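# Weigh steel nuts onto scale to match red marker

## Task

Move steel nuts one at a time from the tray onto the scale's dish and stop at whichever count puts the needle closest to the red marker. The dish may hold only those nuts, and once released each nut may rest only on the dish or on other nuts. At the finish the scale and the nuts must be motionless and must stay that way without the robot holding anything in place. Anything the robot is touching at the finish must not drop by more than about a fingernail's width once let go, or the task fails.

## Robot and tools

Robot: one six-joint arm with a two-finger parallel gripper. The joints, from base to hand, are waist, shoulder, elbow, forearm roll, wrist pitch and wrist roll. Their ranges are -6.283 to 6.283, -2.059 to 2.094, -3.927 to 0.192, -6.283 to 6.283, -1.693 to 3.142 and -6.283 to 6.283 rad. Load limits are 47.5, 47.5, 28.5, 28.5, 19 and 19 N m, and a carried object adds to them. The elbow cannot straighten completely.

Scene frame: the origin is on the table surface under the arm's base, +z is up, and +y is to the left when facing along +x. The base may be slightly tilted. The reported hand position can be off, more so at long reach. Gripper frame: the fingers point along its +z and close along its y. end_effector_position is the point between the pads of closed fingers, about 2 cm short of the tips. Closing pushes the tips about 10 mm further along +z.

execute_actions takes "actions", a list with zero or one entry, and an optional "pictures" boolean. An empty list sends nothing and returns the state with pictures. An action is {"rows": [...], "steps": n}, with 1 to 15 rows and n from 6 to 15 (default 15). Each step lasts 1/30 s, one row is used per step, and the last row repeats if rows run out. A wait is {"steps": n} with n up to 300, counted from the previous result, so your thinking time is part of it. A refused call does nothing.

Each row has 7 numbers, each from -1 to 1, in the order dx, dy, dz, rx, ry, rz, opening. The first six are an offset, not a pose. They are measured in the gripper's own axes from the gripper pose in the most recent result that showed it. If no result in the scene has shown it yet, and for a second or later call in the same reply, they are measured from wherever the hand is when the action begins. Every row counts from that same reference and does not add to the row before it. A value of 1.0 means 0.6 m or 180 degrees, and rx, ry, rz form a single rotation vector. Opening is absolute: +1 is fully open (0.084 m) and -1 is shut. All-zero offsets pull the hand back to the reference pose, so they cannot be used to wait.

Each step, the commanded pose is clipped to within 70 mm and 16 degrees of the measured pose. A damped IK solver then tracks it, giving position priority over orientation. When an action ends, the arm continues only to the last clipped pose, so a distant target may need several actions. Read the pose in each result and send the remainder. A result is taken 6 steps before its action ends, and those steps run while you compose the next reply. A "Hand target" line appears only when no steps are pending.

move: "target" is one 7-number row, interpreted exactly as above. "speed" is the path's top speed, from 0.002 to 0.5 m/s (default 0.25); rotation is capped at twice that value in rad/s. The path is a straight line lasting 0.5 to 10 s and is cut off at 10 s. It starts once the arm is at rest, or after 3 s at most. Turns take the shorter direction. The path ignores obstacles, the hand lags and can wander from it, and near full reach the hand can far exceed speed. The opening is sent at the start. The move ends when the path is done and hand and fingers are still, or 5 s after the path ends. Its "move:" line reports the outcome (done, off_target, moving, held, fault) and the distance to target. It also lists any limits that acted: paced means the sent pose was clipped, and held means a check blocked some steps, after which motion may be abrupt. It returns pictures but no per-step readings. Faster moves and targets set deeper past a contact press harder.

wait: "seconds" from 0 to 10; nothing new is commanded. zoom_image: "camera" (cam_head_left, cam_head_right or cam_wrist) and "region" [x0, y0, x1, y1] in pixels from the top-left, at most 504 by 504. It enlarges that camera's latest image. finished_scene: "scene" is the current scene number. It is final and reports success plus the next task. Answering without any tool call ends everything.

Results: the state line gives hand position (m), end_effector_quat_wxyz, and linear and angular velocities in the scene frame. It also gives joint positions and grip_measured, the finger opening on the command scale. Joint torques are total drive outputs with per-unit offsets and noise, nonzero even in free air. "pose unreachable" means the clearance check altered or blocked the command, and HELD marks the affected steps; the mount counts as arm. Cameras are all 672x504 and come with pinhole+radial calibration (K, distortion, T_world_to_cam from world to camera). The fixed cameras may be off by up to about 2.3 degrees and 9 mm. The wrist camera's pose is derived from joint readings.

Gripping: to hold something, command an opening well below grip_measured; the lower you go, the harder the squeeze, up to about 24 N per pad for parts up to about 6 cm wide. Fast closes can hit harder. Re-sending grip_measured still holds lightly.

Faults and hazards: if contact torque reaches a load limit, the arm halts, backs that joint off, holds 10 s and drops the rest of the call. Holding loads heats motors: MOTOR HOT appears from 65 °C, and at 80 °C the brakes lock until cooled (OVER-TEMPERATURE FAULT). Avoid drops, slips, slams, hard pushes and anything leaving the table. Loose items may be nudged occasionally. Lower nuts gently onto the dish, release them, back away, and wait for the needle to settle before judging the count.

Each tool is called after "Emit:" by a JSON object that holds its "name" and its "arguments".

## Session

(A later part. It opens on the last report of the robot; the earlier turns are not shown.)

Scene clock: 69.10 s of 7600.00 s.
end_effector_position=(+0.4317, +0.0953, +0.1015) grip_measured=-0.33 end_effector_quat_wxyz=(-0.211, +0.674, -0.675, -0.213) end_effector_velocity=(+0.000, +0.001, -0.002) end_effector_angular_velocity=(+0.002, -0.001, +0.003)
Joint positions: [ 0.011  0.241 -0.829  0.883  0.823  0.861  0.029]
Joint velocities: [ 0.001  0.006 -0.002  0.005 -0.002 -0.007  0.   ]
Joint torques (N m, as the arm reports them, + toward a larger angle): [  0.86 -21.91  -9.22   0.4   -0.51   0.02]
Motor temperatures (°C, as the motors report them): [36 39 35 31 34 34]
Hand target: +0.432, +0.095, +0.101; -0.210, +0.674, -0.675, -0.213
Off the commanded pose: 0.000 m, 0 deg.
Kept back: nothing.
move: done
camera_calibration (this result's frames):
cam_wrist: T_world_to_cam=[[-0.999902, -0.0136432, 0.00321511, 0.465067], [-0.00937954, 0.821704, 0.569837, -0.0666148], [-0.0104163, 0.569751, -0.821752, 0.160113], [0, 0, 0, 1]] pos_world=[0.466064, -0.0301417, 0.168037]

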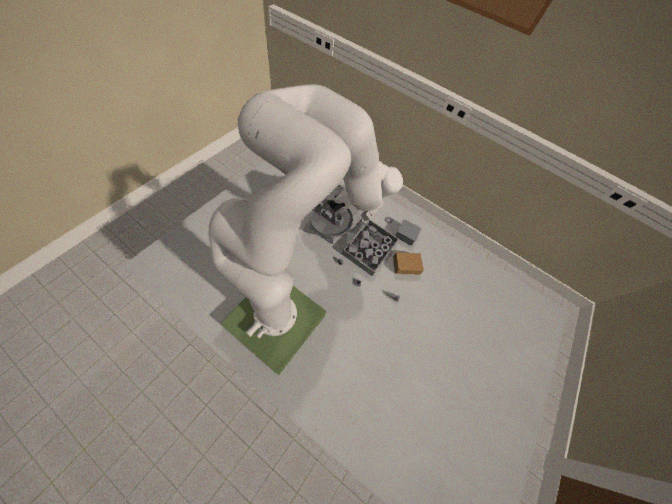

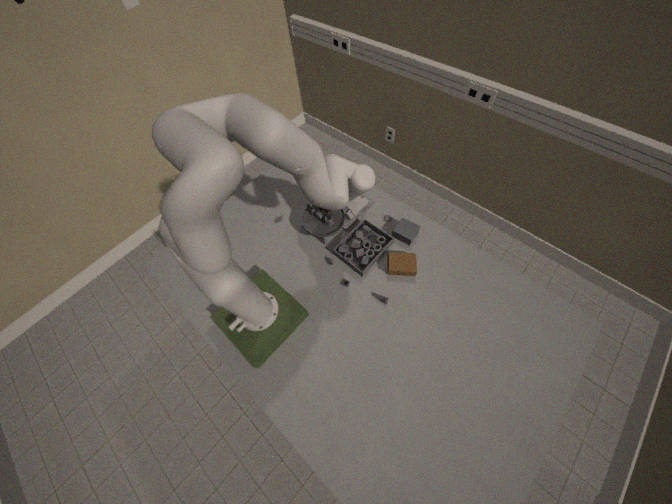

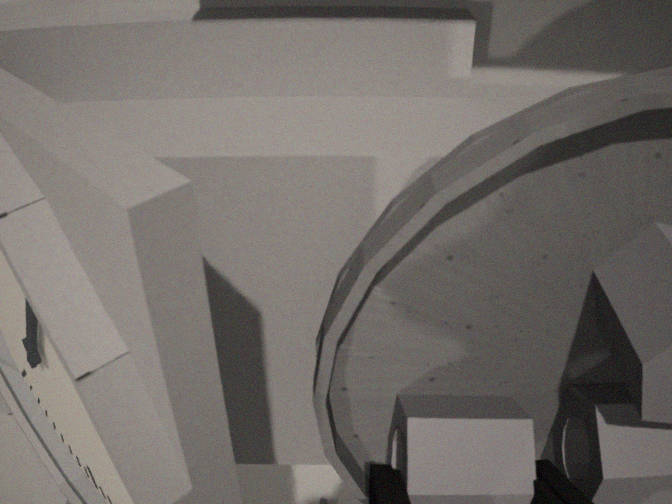

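Emit:
{"name": "execute_actions", "arguments": {"actions": [{"rows": [[0.001,0,0.0014,0,0,0,-0.6],[0.0015,0,0.002,0,0,0,-0.6],[0.002,0,0.0028,0,0,0,-0.6],[0.002,0,0.0028,0,0,0,-0.5],[0.002,0,0.0028,0,0,0,-0.42],[0.002,0,0.0028,0,0,0,-0.36],[0.002,0,0.0028,0,0,0,-0.32],[0.002,0,0.0028,0,0,0,-0.29],[0.002,0,0.0028,0,0,0,-0.26],[0.002,0,0.0028,0,0,0,-0.23],[0.002,0,0.0028,0,0,0,-0.2]], "steps": 15}]}}

Emit:
{"name": "move", "arguments": {"target": [-0.025, 0, -0.036, 0, 0, 0, -0.2], "speed": 0.15}}

Scene clock: 69.73 s of 7600.00 s.
end_effector_position=(+0.4318, +0.0953, +0.0999) grip_measured=-0.31 end_effector_quat_wxyz=(-0.211, +0.674, -0.675, -0.212) end_effector_velocity=(+0.002, +0.000, -0.002) end_effector_angular_velocity=(-0.001, -0.004, -0.000)
Joint positions: [ 0.011  0.245 -0.829  0.886  0.82   0.856  0.03 ]
Joint velocities: [ 0.002  0.007 -0.005  0.004 -0.006 -0.005  0.026]
Joint torques (N m, as the arm reports them, + toward a larger angle): [  1.39 -20.79  -8.89   0.41  -0.96   0.05]
Motor temperatures (°C, as the motors report them): [36 39 35 31 34 34]
Steps of this call (steps 1 to 10: nothing new was sent; steps 11 to 19: the first 9 steps of this action). Readings (end_effector_position):
11: (+0.4317, +0.0953, +0.1013)
12: (+0.4317, +0.0953, +0.1012)
14: (+0.4317, +0.0953, +0.1007)
18: (+0.4317, +0.0953, +0.1000)
19: the state above

Scene clock: 70.87 s of 7600.00 s.
end_effector_position=(+0.4317, +0.0952, +0.1254) grip_measured=-0.22 end_effector_quat_wxyz=(-0.210, +0.674, -0.675, -0.212) end_effector_velocity=(-0.000, +0.000, +0.002) end_effector_angular_velocity=(-0.000, +0.002, +0.000)
Joint positions: [ 0.003  0.18  -0.826  0.84   0.864  0.917  0.035]
Joint velocities: [-0.    -0.005  0.    -0.004  0.004  0.006  0.   ]
Joint torques (N m, as the arm reports them, + toward a larger angle): [  0.9  -21.06  -9.29   0.54  -0.65   0.04]
Motor temperatures (°C, as the motors report them): [36 39 35 31 34 34]
Hand target: +0.432, +0.095, +0.126; -0.211, +0.674, -0.675, -0.212
Off your previous action's commanded pose: 0.000 m, 0 deg at its last step (step 6 of this call).
Off the commanded pose: 0.000 m, 0 deg.
Kept back: nothing.
move: done
camera_calibration (this result's frames):
cam_wrist: T_world_to_cam=[[-0.999904, -0.013463, 0.00327995, 0.465059], [-0.00919591, 0.821786, 0.569723, -0.0802373], [-0.0103656, 0.569638, -0.821831, 0.17981], [0, 0, 0, 1]] pos_world=[0.466141, -0.0302276, 0.191961]

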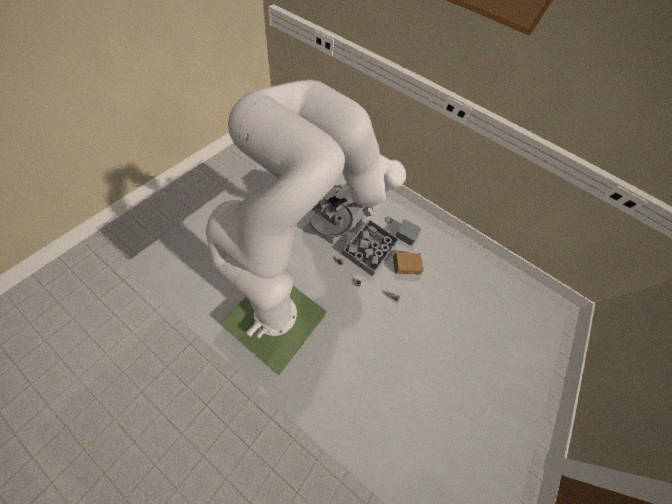

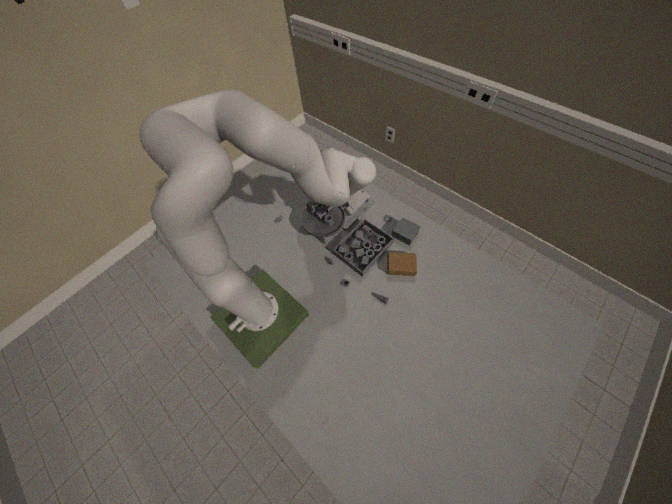

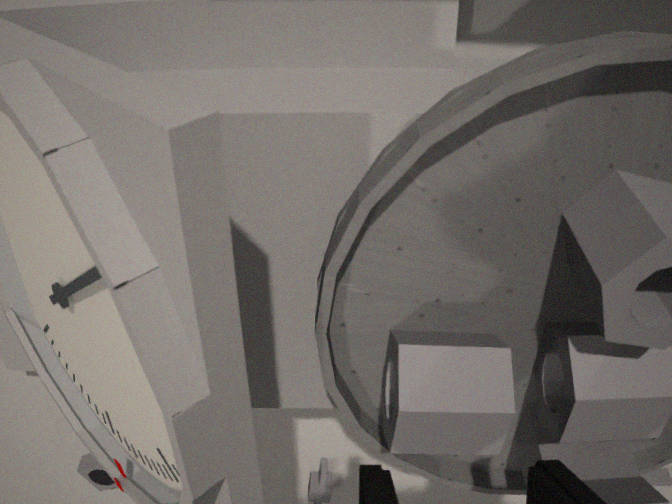

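Emit:
{"name": "move", "arguments": {"target": [0.2495, -0.063, -0.091, 0.1513, 0.1513, 0.4832, -0.12], "speed": 0.5}}

Scene clock: 74.77 s of 7600.00 s.
end_effector_position=(+0.4689, -0.0588, +0.0846) grip_measured=-0.13 end_effector_quat_wxyz=(-0.002, +0.000, +1.000, +0.001) end_effector_velocity=(+0.000, -0.000, +0.000) end_effector_angular_velocity=(-0.007, +0.006, -0.004)
Joint positions: [-0.097  0.3   -0.918 -0.007  0.62   3.024  0.038]
Joint velocities: [ 0.002  0.003 -0.007 -0.012  0.009  0.015  0.   ]
Joint torques (N m, as the arm reports them, + toward a larger angle): [  0.57 -23.3   -9.55   0.25  -1.96   0.1 ]
Motor temperatures (°C, as the motors report them): [36 39 35 31 34 34]
Hand target: +0.469, -0.059, +0.085; -0.002, +0.000, +1.000, +0.000
Off the commanded pose: 0.000 m, 0 deg.
Kept back: nothing.
move: done
camera_calibration (this result's frames):
cam_wrist: T_world_to_cam=[[-0.0114803, 0.999887, 0.0097441, 0.0958691], [0.99992, 0.0115311, -0.00517191, -0.402215], [-0.00528368, 0.00968395, -0.999939, 0.214174], [0, 0, 0, 1]] pos_world=[0.404415, -0.0932943, 0.211147]

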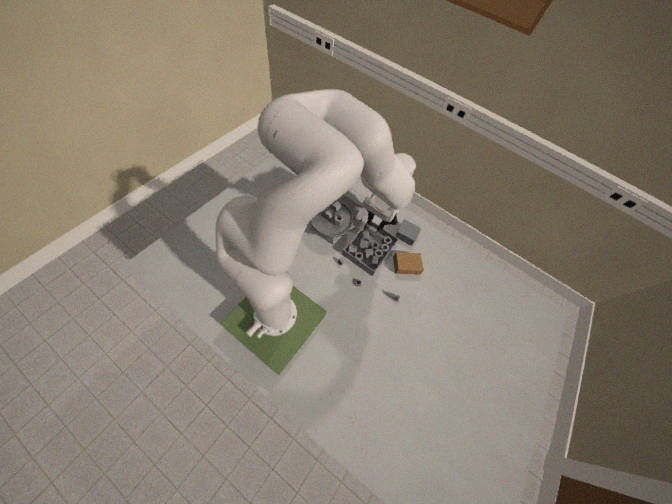

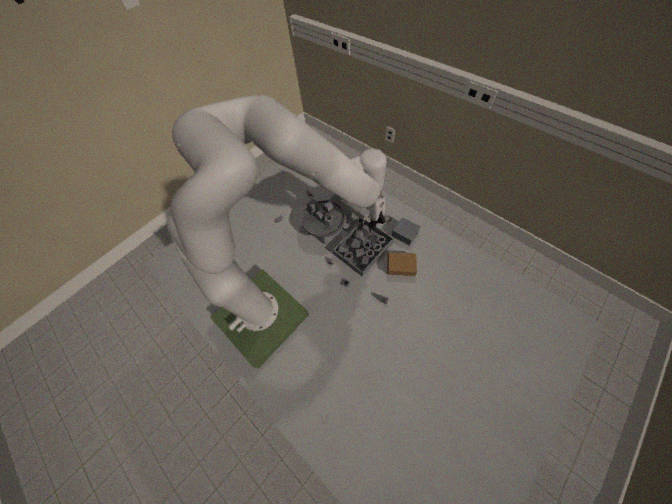

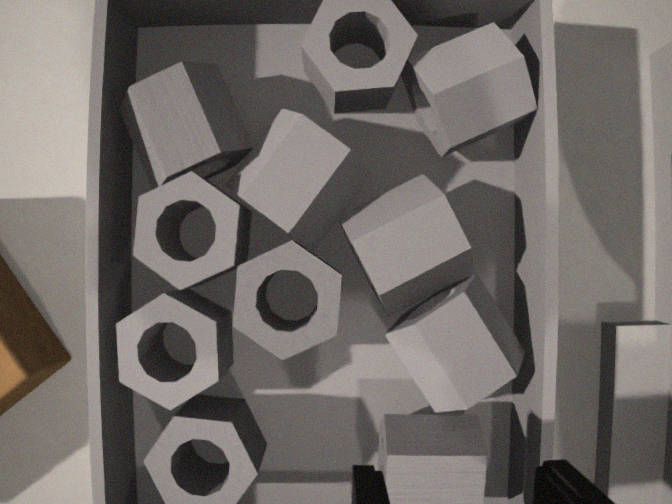

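Emit:
{"name": "move", "arguments": {"target": [0, -0.0023, 0.074, 0, 0, 0, -0.12], "speed": 0.1}}

Emit:
{"name": "move", "arguments": {"target": [0, 0, 0, 0, 0, 0, -0.6]}}

Scene clock: 76.07 s of 7600.00 s.
end_effector_position=(+0.4689, -0.0600, +0.0407) grip_measured=-0.13 end_effector_quat_wxyz=(-0.002, -0.000, +1.000, +0.001) end_effector_velocity=(+0.001, -0.000, -0.002) end_effector_angular_velocity=(+0.000, -0.002, +0.000)
Joint positions: [-0.1    0.411 -0.919 -0.008  0.509  3.022  0.038]
Joint velocities: [-0.     0.007 -0.003  0.    -0.006 -0.001  0.   ]
Joint torques (N m, as the arm reports them, + toward a larger angle): [  0.86 -23.43  -8.6    0.32  -1.94   0.06]
Motor temperatures (°C, as the motors report them): [36 39 35 31 34 34]
Hand target: +0.469, -0.060, +0.040; -0.002, -0.000, +1.000, +0.001
Off the commanded pose: 0.001 m, 0 deg.
Kept back: nothing.
move: done
camera_calibration (this result's frames):
cam_wrist: T_world_to_cam=[[-0.0116808, 0.999883, 0.00987995, 0.0975601], [0.999921, 0.0117266, -0.00458621, -0.402493], [-0.00470153, 0.0098256, -0.999941, 0.169998], [0, 0, 0, 1]] pos_world=[0.4044, -0.0944991, 0.167178]

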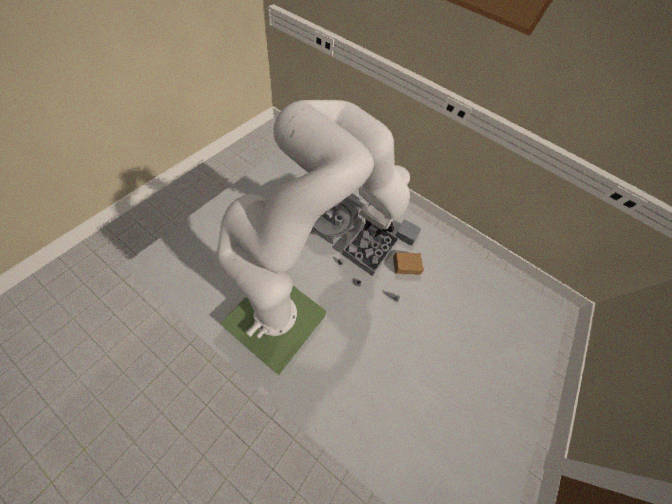

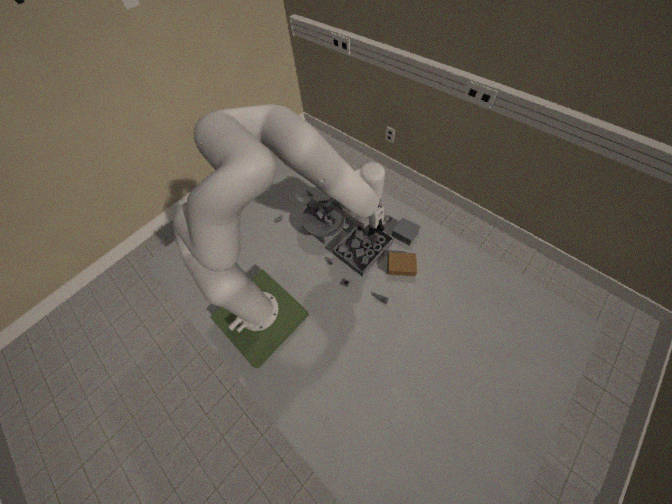

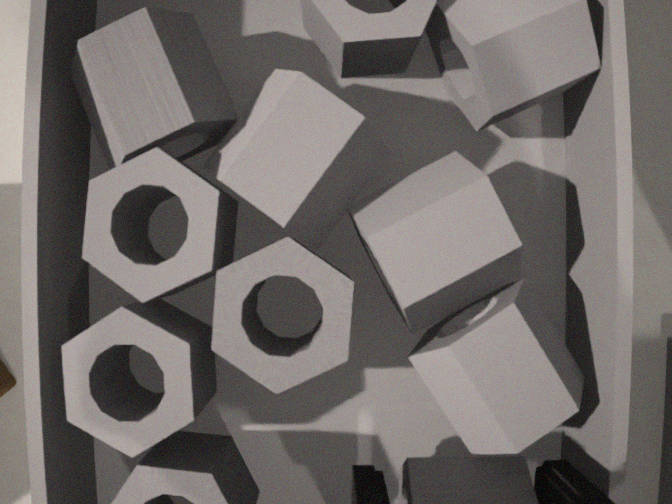

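Scene clock: 76.57 s of 7600.00 s.
end_effector_position=(+0.4689, -0.0600, +0.0407) grip_measured=-0.33 end_effector_quat_wxyz=(-0.002, -0.000, +1.000, +0.001) end_effector_velocity=(+0.000, +0.000, -0.000) end_effector_angular_velocity=(-0.000, -0.000, +0.001)
Joint positions: [-0.1    0.411 -0.919 -0.008  0.509  3.022  0.03 ]
Joint velocities: [ 0.     0.001 -0.    -0.001 -0.     0.    -0.   ]
Joint torques (N m, as the arm reports them, + toward a larger angle): [  0.53 -24.08  -8.64   0.12  -1.79  -0.04]
Motor temperatures (°C, as the motors report them): [36 39 35 31 34 34]
Hand target: +0.469, -0.060, +0.041; -0.002, -0.000, +1.000, +0.001
Off the commanded pose: 0.000 m, 0 deg.
Kept back: nothing.
move: done
camera_calibration (this result's frames):
cam_wrist: T_world_to_cam=[[-0.0117088, 0.999883, 0.00988781, 0.0975548], [0.99992, 0.0117549, -0.00461623, -0.402479], [-0.00473192, 0.00983297, -0.99994, 0.17], [0, 0, 0, 1]] pos_world=[0.404394, -0.0944839, 0.167167]

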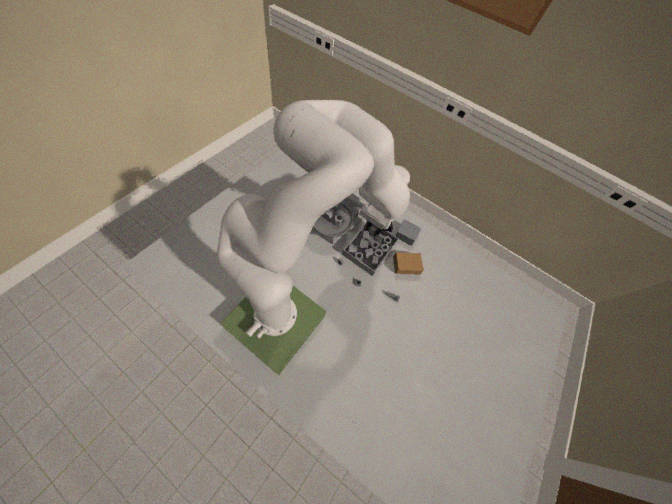

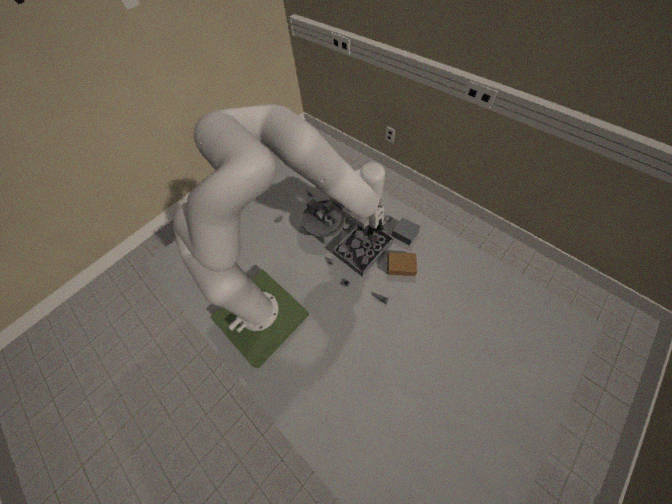

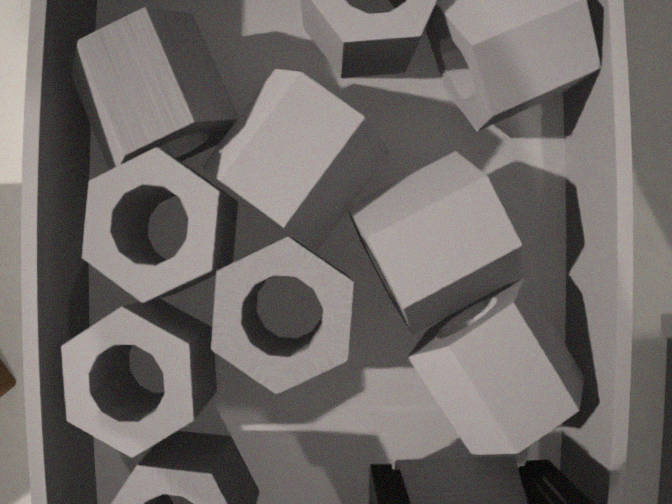

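Emit:
{"name": "move", "arguments": {"target": [0.03, 0.02, -0.155, 0, 0, 0, -0.6], "speed": 0.3}}

Emit:
{"name": "move", "arguments": {"target": [0.168, 0.245, 0, 0, 0, 0, -0.6], "speed": 0.4}}

Scene clock: 77.90 s of 7600.00 s.
end_effector_position=(+0.4510, -0.0483, +0.1331) grip_measured=-0.33 end_effector_quat_wxyz=(-0.002, +0.000, +1.000, +0.001) end_effector_velocity=(+0.001, +0.000, +0.003) end_effector_angular_velocity=(-0.000, -0.004, +0.001)
Joint positions: [-0.078  0.138 -0.866 -0.007  0.73   3.042  0.03 ]
Joint velocities: [ 0.001 -0.008 -0.    -0.     0.004  0.    -0.   ]
Joint torques (N m, as the arm reports them, + toward a larger angle): [  1.03 -21.74 -10.17   0.32  -2.06  -0.04]
Motor temperatures (°C, as the motors report them): [36 39 35 31 34 34]
Hand target: +0.451, -0.048, +0.134; -0.002, +0.000, +1.000, +0.001
Off the commanded pose: 0.001 m, 0 deg.
Kept back: nothing.
move: done
camera_calibration (this result's frames):
cam_wrist: T_world_to_cam=[[-0.0113727, 0.99989, 0.00954474, 0.0846674], [0.999919, 0.0114269, -0.00564176, -0.384122], [-0.0057502, 0.0094798, -0.999939, 0.262614], [0, 0, 0, 1]] pos_world=[0.386563, -0.0827582, 0.259623]

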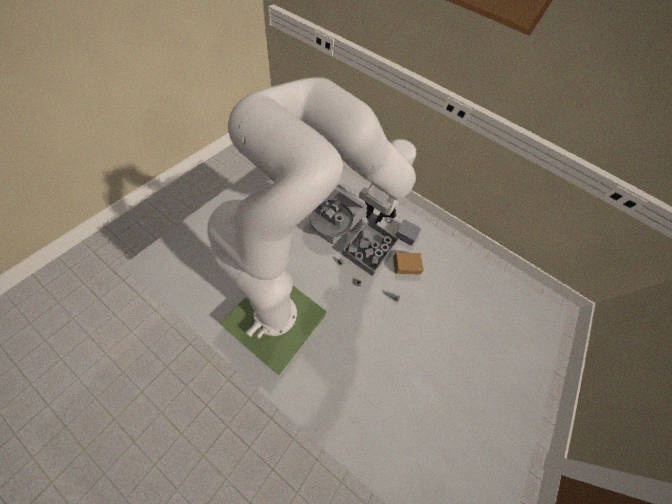

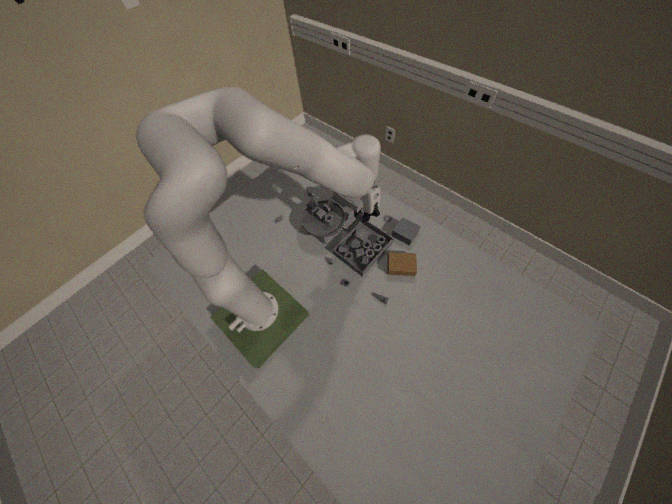

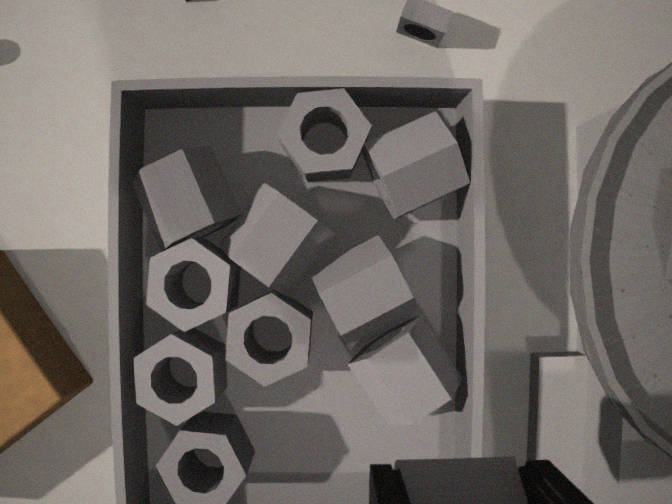

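Scene clock: 79.03 s of 7600.00 s.
end_effector_position=(+0.3510, +0.0983, +0.1336) grip_measured=-0.33 end_effector_quat_wxyz=(-0.002, +0.000, +1.000, +0.000) end_effector_velocity=(-0.001, +0.002, +0.001) end_effector_angular_velocity=(-0.003, -0.002, -0.001)
Joint positions: [ 0.303 -0.134 -0.54  -0.007  0.678  3.424  0.03 ]
Joint velocities: [ 0.007 -0.005  0.003 -0.005  0.001  0.012 -0.   ]
Joint torques (N m, as the arm reports them, + toward a larger angle): [  0.75 -15.91  -9.92   0.64  -1.99   0.02]
Motor temperatures (°C, as the motors report them): [36 39 35 31 34 34]
Hand target: +0.351, +0.099, +0.134; -0.002, +0.000, +1.000, +0.000
Off the commanded pose: 0.001 m, 0 deg.
Kept back: nothing.
move: done; limits=paced
camera_calibration (this result's frames):
cam_wrist: T_world_to_cam=[[-0.0110321, 0.999902, 0.00856515, -0.0631142], [0.999925, 0.0110772, -0.00523836, -0.285845], [-0.00533272, 0.00850672, -0.99995, 0.261121], [0, 0, 0, 1]] pos_world=[0.28652, 0.0640531, 0.260151]

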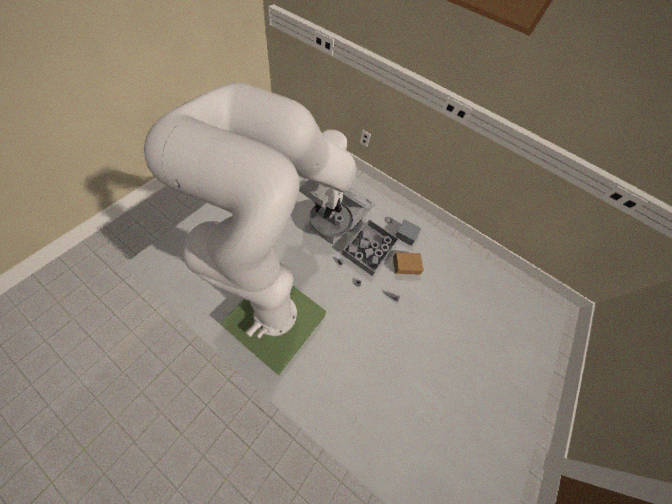

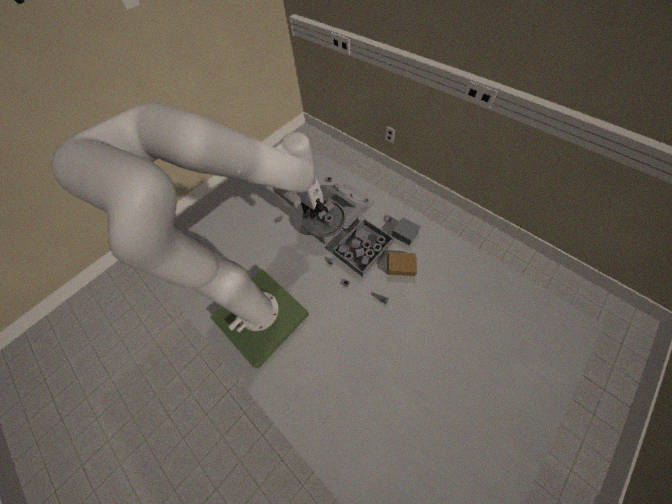

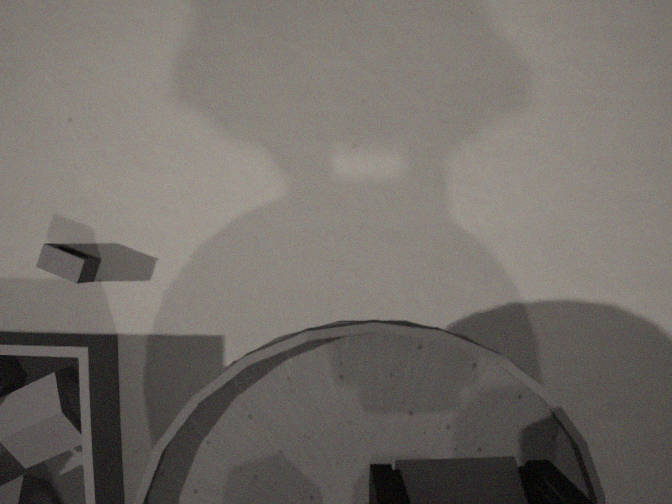

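Emit:
{"name": "move", "arguments": {"target": [0.005, 0, 0.06, 0, 0, 0, -0.6], "speed": 0.08}}

Emit:
{"name": "execute_actions", "arguments": {"actions": [{"rows": [[0,0,0.001,0,0,0,-0.6],[0,0,0.002,0,0,0,-0.6],[0,0,0.003,0,0,0,-0.6],[0,0,0.0035,0,0,0,-0.5],[0,0,0.0035,0,0,0,-0.42],[0,0,0.0035,0,0,0,-0.36],[0,0,0.0035,0,0,0,-0.32],[0,0,0.0035,0,0,0,-0.29],[0,0,0.0035,0,0,0,-0.26],[0,0,0.0035,0,0,0,-0.23],[0,0,0.0035,0,0,0,-0.2]], "steps": 14}]}}

Emit:
{"name": "move", "arguments": {"target": [0, 0, -0.04, 0, 0, 0, -0.2], "speed": 0.15}}

Scene clock: 80.30 s of 7600.00 s.
end_effector_position=(+0.3480, +0.0985, +0.0980) grip_measured=-0.33 end_effector_quat_wxyz=(-0.002, +0.000, +1.000, +0.000) end_effector_velocity=(-0.000, -0.000, -0.002) end_effector_angular_velocity=(-0.001, +0.001, +0.001)
Joint positions: [ 0.305 -0.04  -0.507 -0.008  0.55   3.427  0.03 ]
Joint velocities: [-0.     0.006  0.002 -0.002 -0.007  0.    -0.   ]
Joint torques (N m, as the arm reports them, + toward a larger angle): [  0.74 -16.27  -9.31   0.38  -2.01  -0.16]
Motor temperatures (°C, as the motors report them): [36 39 35 31 34 34]
Hand target: +0.348, +0.098, +0.098; -0.002, +0.000, +1.000, +0.000
Off the commanded pose: 0.000 m, 0 deg.
Kept back: nothing.
move: done
camera_calibration (this result's frames):
cam_wrist: T_world_to_cam=[[-0.0111962, 0.999898, 0.00891949, -0.0630063], [0.999925, 0.0112391, -0.00476922, -0.283112], [-0.00486898, 0.00886543, -0.999949, 0.225331], [0, 0, 0, 1]] pos_world=[0.283483, 0.0641841, 0.224531]

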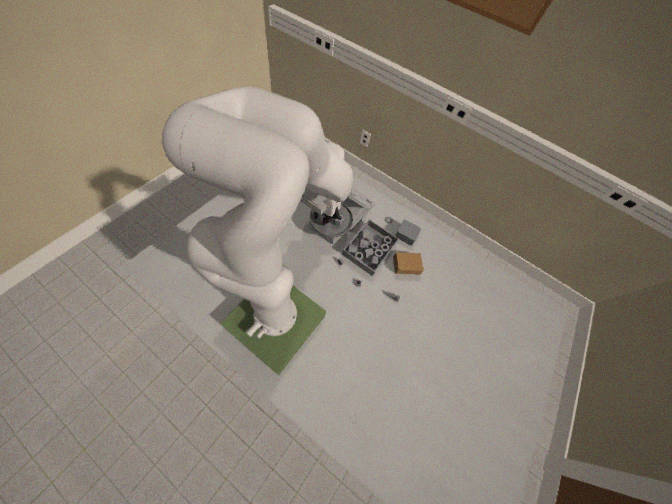

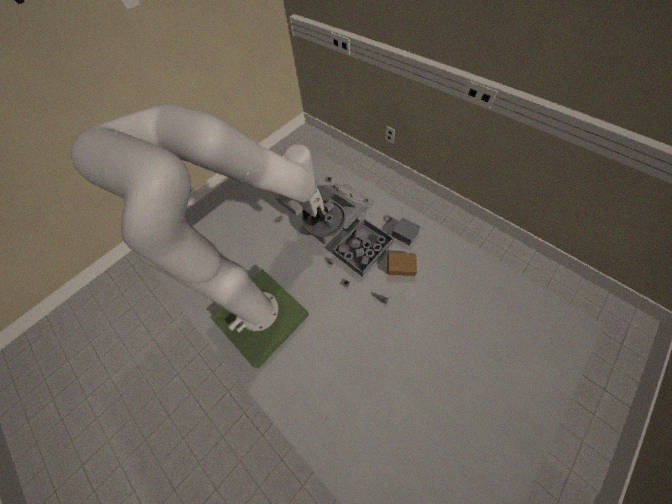

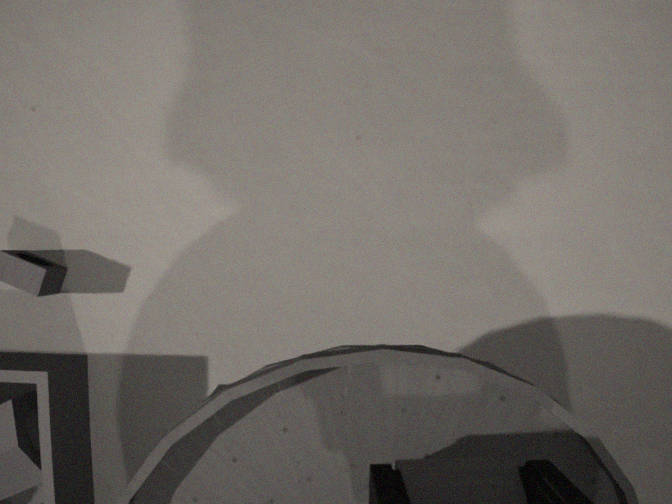

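Scene clock: 80.57 s of 7600.00 s.
end_effector_position=(+0.3482, +0.0986, +0.0965) grip_measured=-0.33 end_effector_quat_wxyz=(-0.002, +0.000, +1.000, +0.000) end_effector_velocity=(-0.000, +0.000, -0.004) end_effector_angular_velocity=(+0.000, +0.000, +0.001)
Joint positions: [ 0.305 -0.035 -0.507 -0.008  0.544  3.427  0.03 ]
Joint velocities: [ 0.001  0.012  0.002  0.    -0.014 -0.     0.015]
Joint torques (N m, as the arm reports them, + toward a larger angle): [  0.76 -15.7   -8.97   0.43  -2.01  -0.01]
Motor temperatures (°C, as the motors report them): [36 39 35 31 34 34]
Steps of this call (steps 1 to 8: the first 8 steps of this action). Readings (end_effector_position):
1: (+0.3480, +0.0985, +0.0980)
2: (+0.3480, +0.0985, +0.0979)
4: (+0.3481, +0.0986, +0.0974)
8: the state above

Scene clock: 81.73 s of 7600.00 s.
end_effector_position=(+0.3480, +0.0984, +0.1196) grip_measured=-0.22 end_effector_quat_wxyz=(-0.002, +0.000, +1.000, +0.000) end_effector_velocity=(-0.000, +0.000, +0.001) end_effector_angular_velocity=(+0.000, +0.003, -0.001)
Joint positions: [ 0.305 -0.105 -0.519 -0.007  0.627  3.426  0.035]
Joint velocities: [ 0.    -0.003 -0.003  0.002  0.008 -0.    -0.   ]
Joint torques (N m, as the arm reports them, + toward a larger angle): [  0.66 -15.38  -9.28   0.14  -1.86  -0.11]
Motor temperatures (°C, as the motors report them): [36 39 35 31 34 34]
Hand target: +0.348, +0.098, +0.120; -0.002, +0.000, +1.000, +0.000
Off your previous action's commanded pose: 0.000 m, 0 deg at its last step (step 6 of this call).
Off the commanded pose: 0.000 m, 0 deg.
Kept back: nothing.
move: done
camera_calibration (this result's frames):
cam_wrist: T_world_to_cam=[[-0.0111064, 0.9999, 0.00872469, -0.0631061], [0.999926, 0.01115, -0.00496391, -0.282985], [-0.00506069, 0.00866891, -0.99995, 0.247006], [0, 0, 0, 1]] pos_world=[0.283513, 0.0641138, 0.24614]

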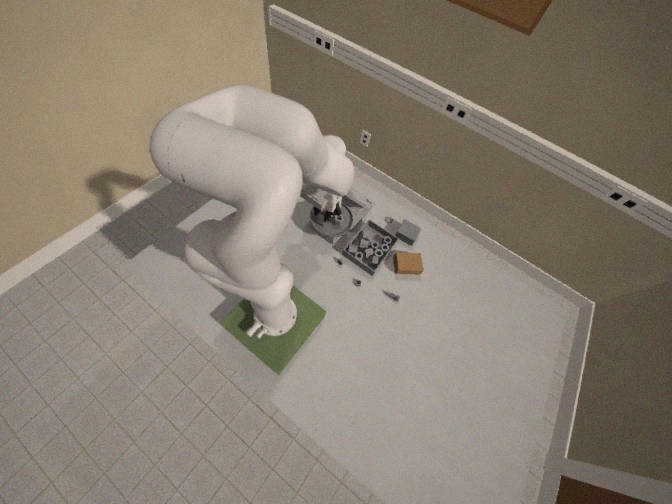

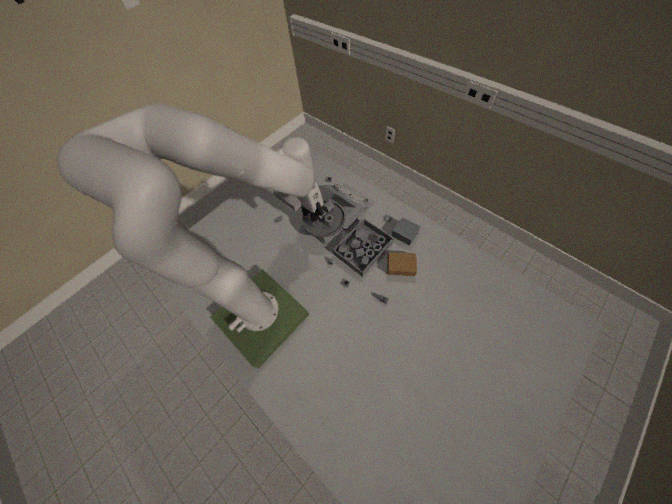

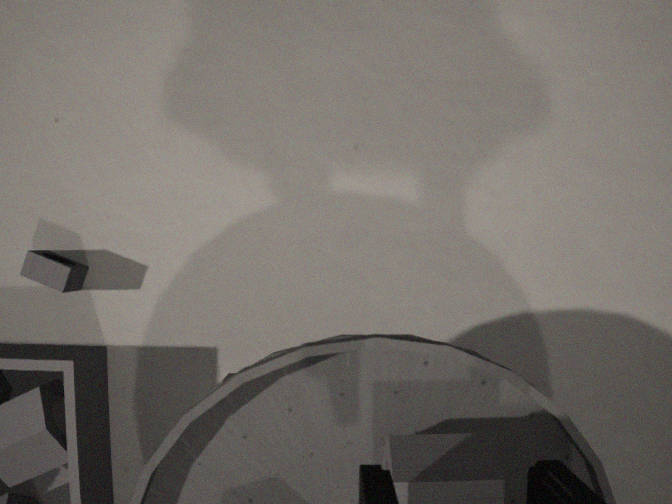

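Emit:
{"name": "move", "arguments": {"target": [-0.1948, -0.3717, 0.03, 0, 0, 0.028, -0.05], "speed": 0.45}}

Scene clock: 84.53 s of 7600.00 s.
end_effector_position=(+0.4637, -0.1242, +0.1008) grip_measured=-0.06 end_effector_quat_wxyz=(-0.002, +0.044, +0.999, +0.001) end_effector_velocity=(+0.001, -0.002, -0.001) end_effector_angular_velocity=(+0.001, +0.002, -0.000)
Joint positions: [-0.233  0.282 -0.953 -0.006  0.673  2.975  0.041]
Joint velocities: [-0.003  0.007 -0.007  0.001  0.002 -0.003  0.   ]
Joint torques (N m, as the arm reports them, + toward a larger angle): [  0.24 -23.54  -9.89   0.37  -1.78  -0.13]
Motor temperatures (°C, as the motors report them): [36 39 35 31 34 34]
Hand target: +0.464, -0.124, +0.101; -0.002, +0.044, +0.999, +0.001
Off the commanded pose: 0.001 m, 0 deg.
Kept back: nothing.
move: done; limits=paced
camera_calibration (this result's frames):
cam_wrist: T_world_to_cam=[[0.0764635, 0.997022, 0.010002, 0.119822], [0.997061, -0.0764098, -0.0056396, -0.405773], [-0.00485855, 0.0104038, -0.999934, 0.230847], [0, 0, 0, 1]] pos_world=[0.396539, -0.152872, 0.227345]

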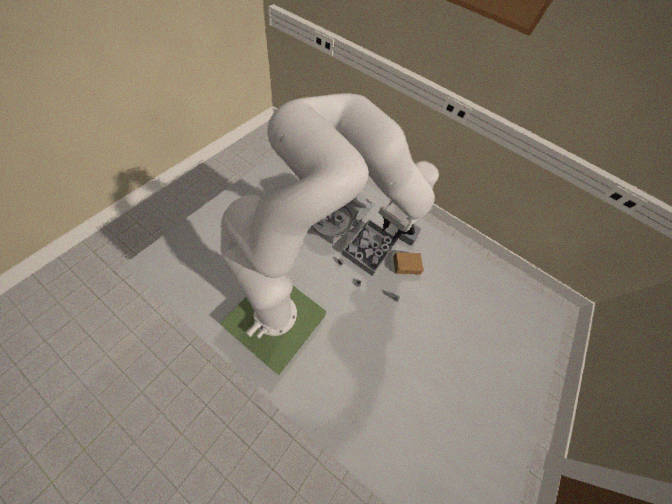

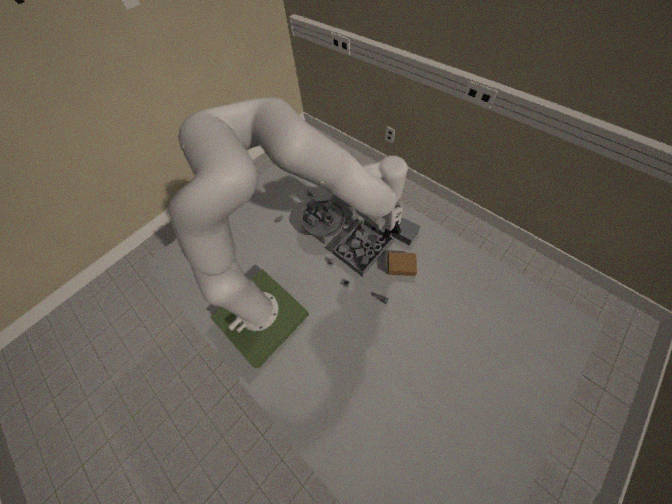

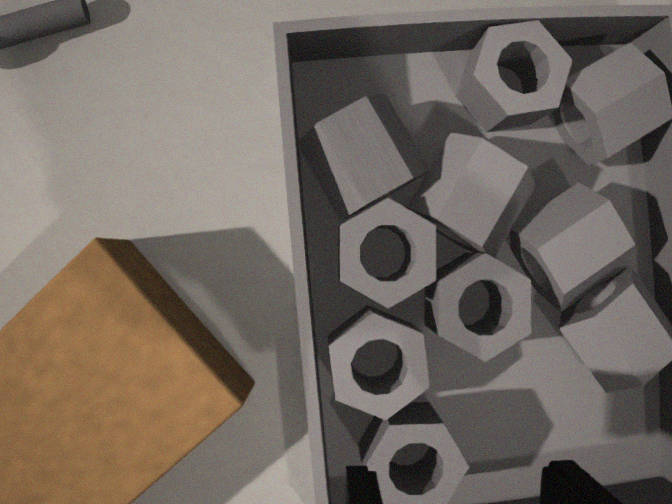

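Emit:
{"name": "move", "arguments": {"target": [0, -0.0042, 0.075, 0, 0, 0, -0.05], "speed": 0.15}}

Scene clock: 85.73 s of 7600.00 s.
end_effector_position=(+0.4636, -0.1265, +0.0563) grip_measured=-0.06 end_effector_quat_wxyz=(-0.002, +0.044, +0.999, +0.001) end_effector_velocity=(-0.001, +0.000, -0.004) end_effector_angular_velocity=(+0.002, +0.004, -0.002)
Joint positions: [-0.239  0.389 -0.948 -0.007  0.56   2.97   0.041]
Joint velocities: [-0.001  0.008  0.     0.002 -0.004 -0.     0.   ]
Joint torques (N m, as the arm reports them, + toward a larger angle): [  0.9  -24.15  -8.9    0.55  -1.77   0.07]
Motor temperatures (°C, as the motors report them): [36 39 35 31 34 34]
Hand target: +0.463, -0.126, +0.056; -0.002, +0.044, +0.999, +0.001
Off the commanded pose: 0.001 m, 0 deg.
Kept back: nothing.
move: done
camera_calibration (this result's frames):
cam_wrist: T_world_to_cam=[[0.0763005, 0.997034, 0.0100688, 0.122688], [0.997077, -0.0762548, -0.00484608, -0.406124], [-0.00406391, 0.0104091, -0.999938, 0.186032], [0, 0, 0, 1]] pos_world=[0.396331, -0.15523, 0.182817]

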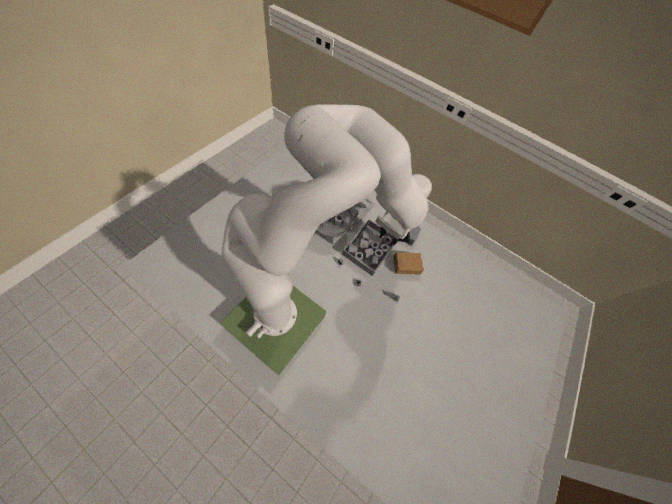

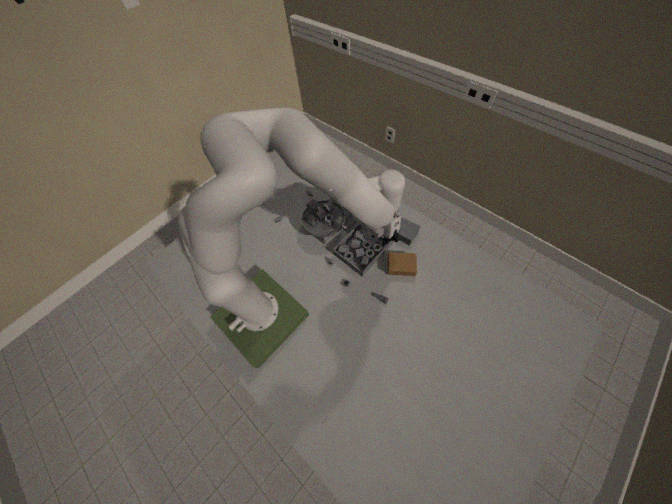

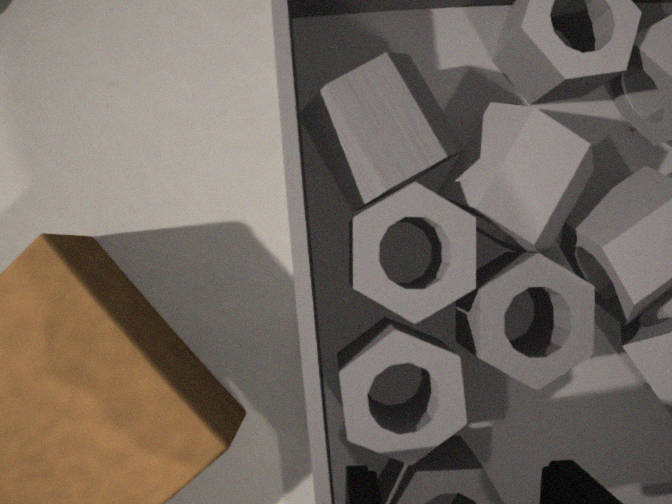

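Emit:
{"name": "execute_actions", "arguments": {"actions": [{"rows": [[0,-0.0005,0,0,0,-0.007,-0.05],[0,-0.001,0,0,0,-0.014,-0.05],[0,-0.0015,0,0,0,-0.021,-0.05],[0,-0.0017,0,0,0,-0.026,-0.05]], "steps": 8}]}}

Emit:
{"name": "move", "arguments": {"target": [0, 0, 0.022, 0, 0, 0, -0.05], "speed": 0.03}}

Scene clock: 86.10 s of 7600.00 s.
end_effector_position=(+0.4634, -0.1265, +0.0559) grip_measured=-0.06 end_effector_quat_wxyz=(-0.002, +0.042, +0.999, +0.001) end_effector_velocity=(-0.000, -0.002, +0.001) end_effector_angular_velocity=(-0.004, -0.000, +0.166)
Joint positions: [-0.239  0.389 -0.948 -0.007  0.56   2.966  0.041]
Joint velocities: [-0.004 -0.004  0.    -0.009  0.002 -0.162 -0.   ]
Joint torques (N m, as the arm reports them, + toward a larger angle): [  0.84 -24.06  -9.01   0.16  -2.    -0.21]
Motor temperatures (°C, as the motors report them): [36 39 35 31 34 34]
Steps of this call (steps 1 to 9: nothing new was sent; steps 10 to 11: the first 2 steps of this action). Readings (end_effector_position):
10: (+0.4634, -0.1265, +0.0559)
11: the state above

Scene clock: 87.33 s of 7600.00 s.
end_effector_position=(+0.4652, -0.1279, +0.0452) grip_measured=-0.06 end_effector_quat_wxyz=(+0.001, +0.004, +1.000, +0.000) end_effector_velocity=(-0.001, +0.000, -0.003) end_effector_angular_velocity=(+0.000, +0.002, +0.001)
Joint positions: [-0.241  0.419 -0.952 -0.008  0.529  2.889  0.041]
Joint velocities: [ 0.     0.006  0.001 -0.001 -0.004  0.     0.   ]
Joint torques (N m, as the arm reports them, + toward a larger angle): [  0.73 -17.64  -6.78   0.7   -1.6   -0.13]
Motor temperatures (°C, as the motors report them): [36 39 35 31 34 34]
Hand target: +0.463, -0.127, +0.043; -0.002, +0.004, +1.000, +0.001
Off your previous action's commanded pose: 0.000 m, 1 deg at its last step (step 6 of this call).
Off the commanded pose: 0.003 m, 0 deg.
Kept back: nothing.
move: done
camera_calibration (this result's frames):
cam_wrist: T_world_to_cam=[[-0.00422535, 0.999955, 0.00847236, 0.162006], [0.999991, 0.00422759, -0.000246821, -0.399092], [-0.000282627, 0.00847124, -0.999964, 0.172928], [0, 0, 0, 1]] pos_world=[0.399821, -0.161777, 0.171451]

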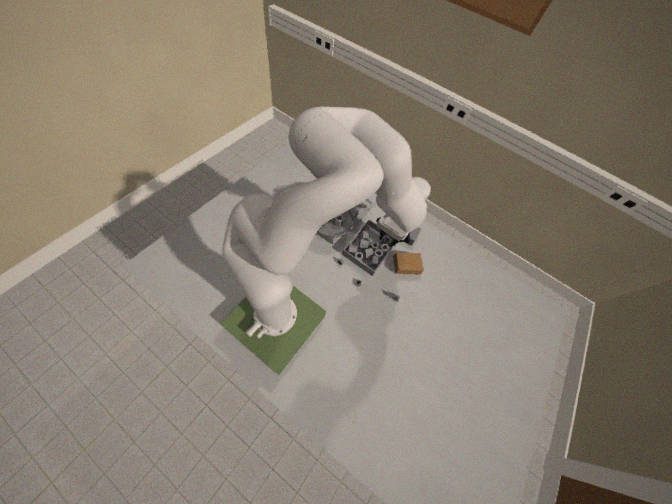

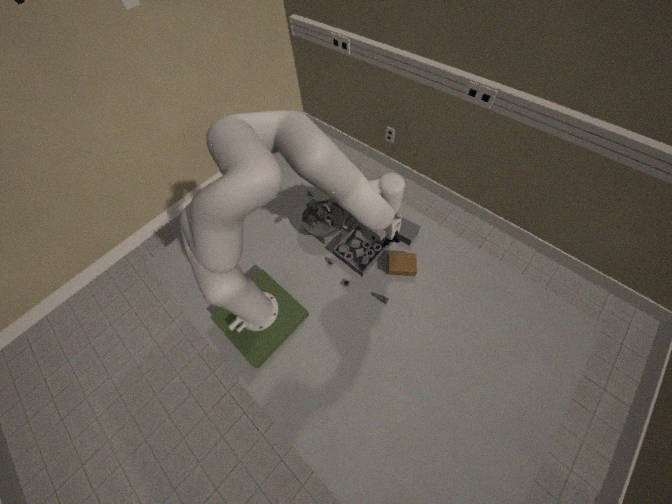

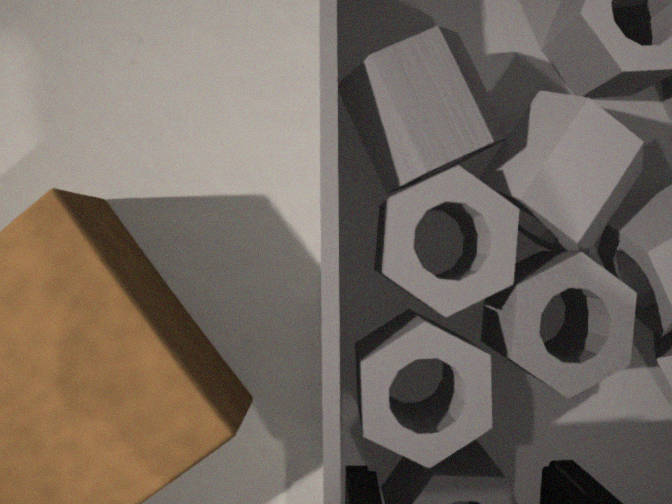

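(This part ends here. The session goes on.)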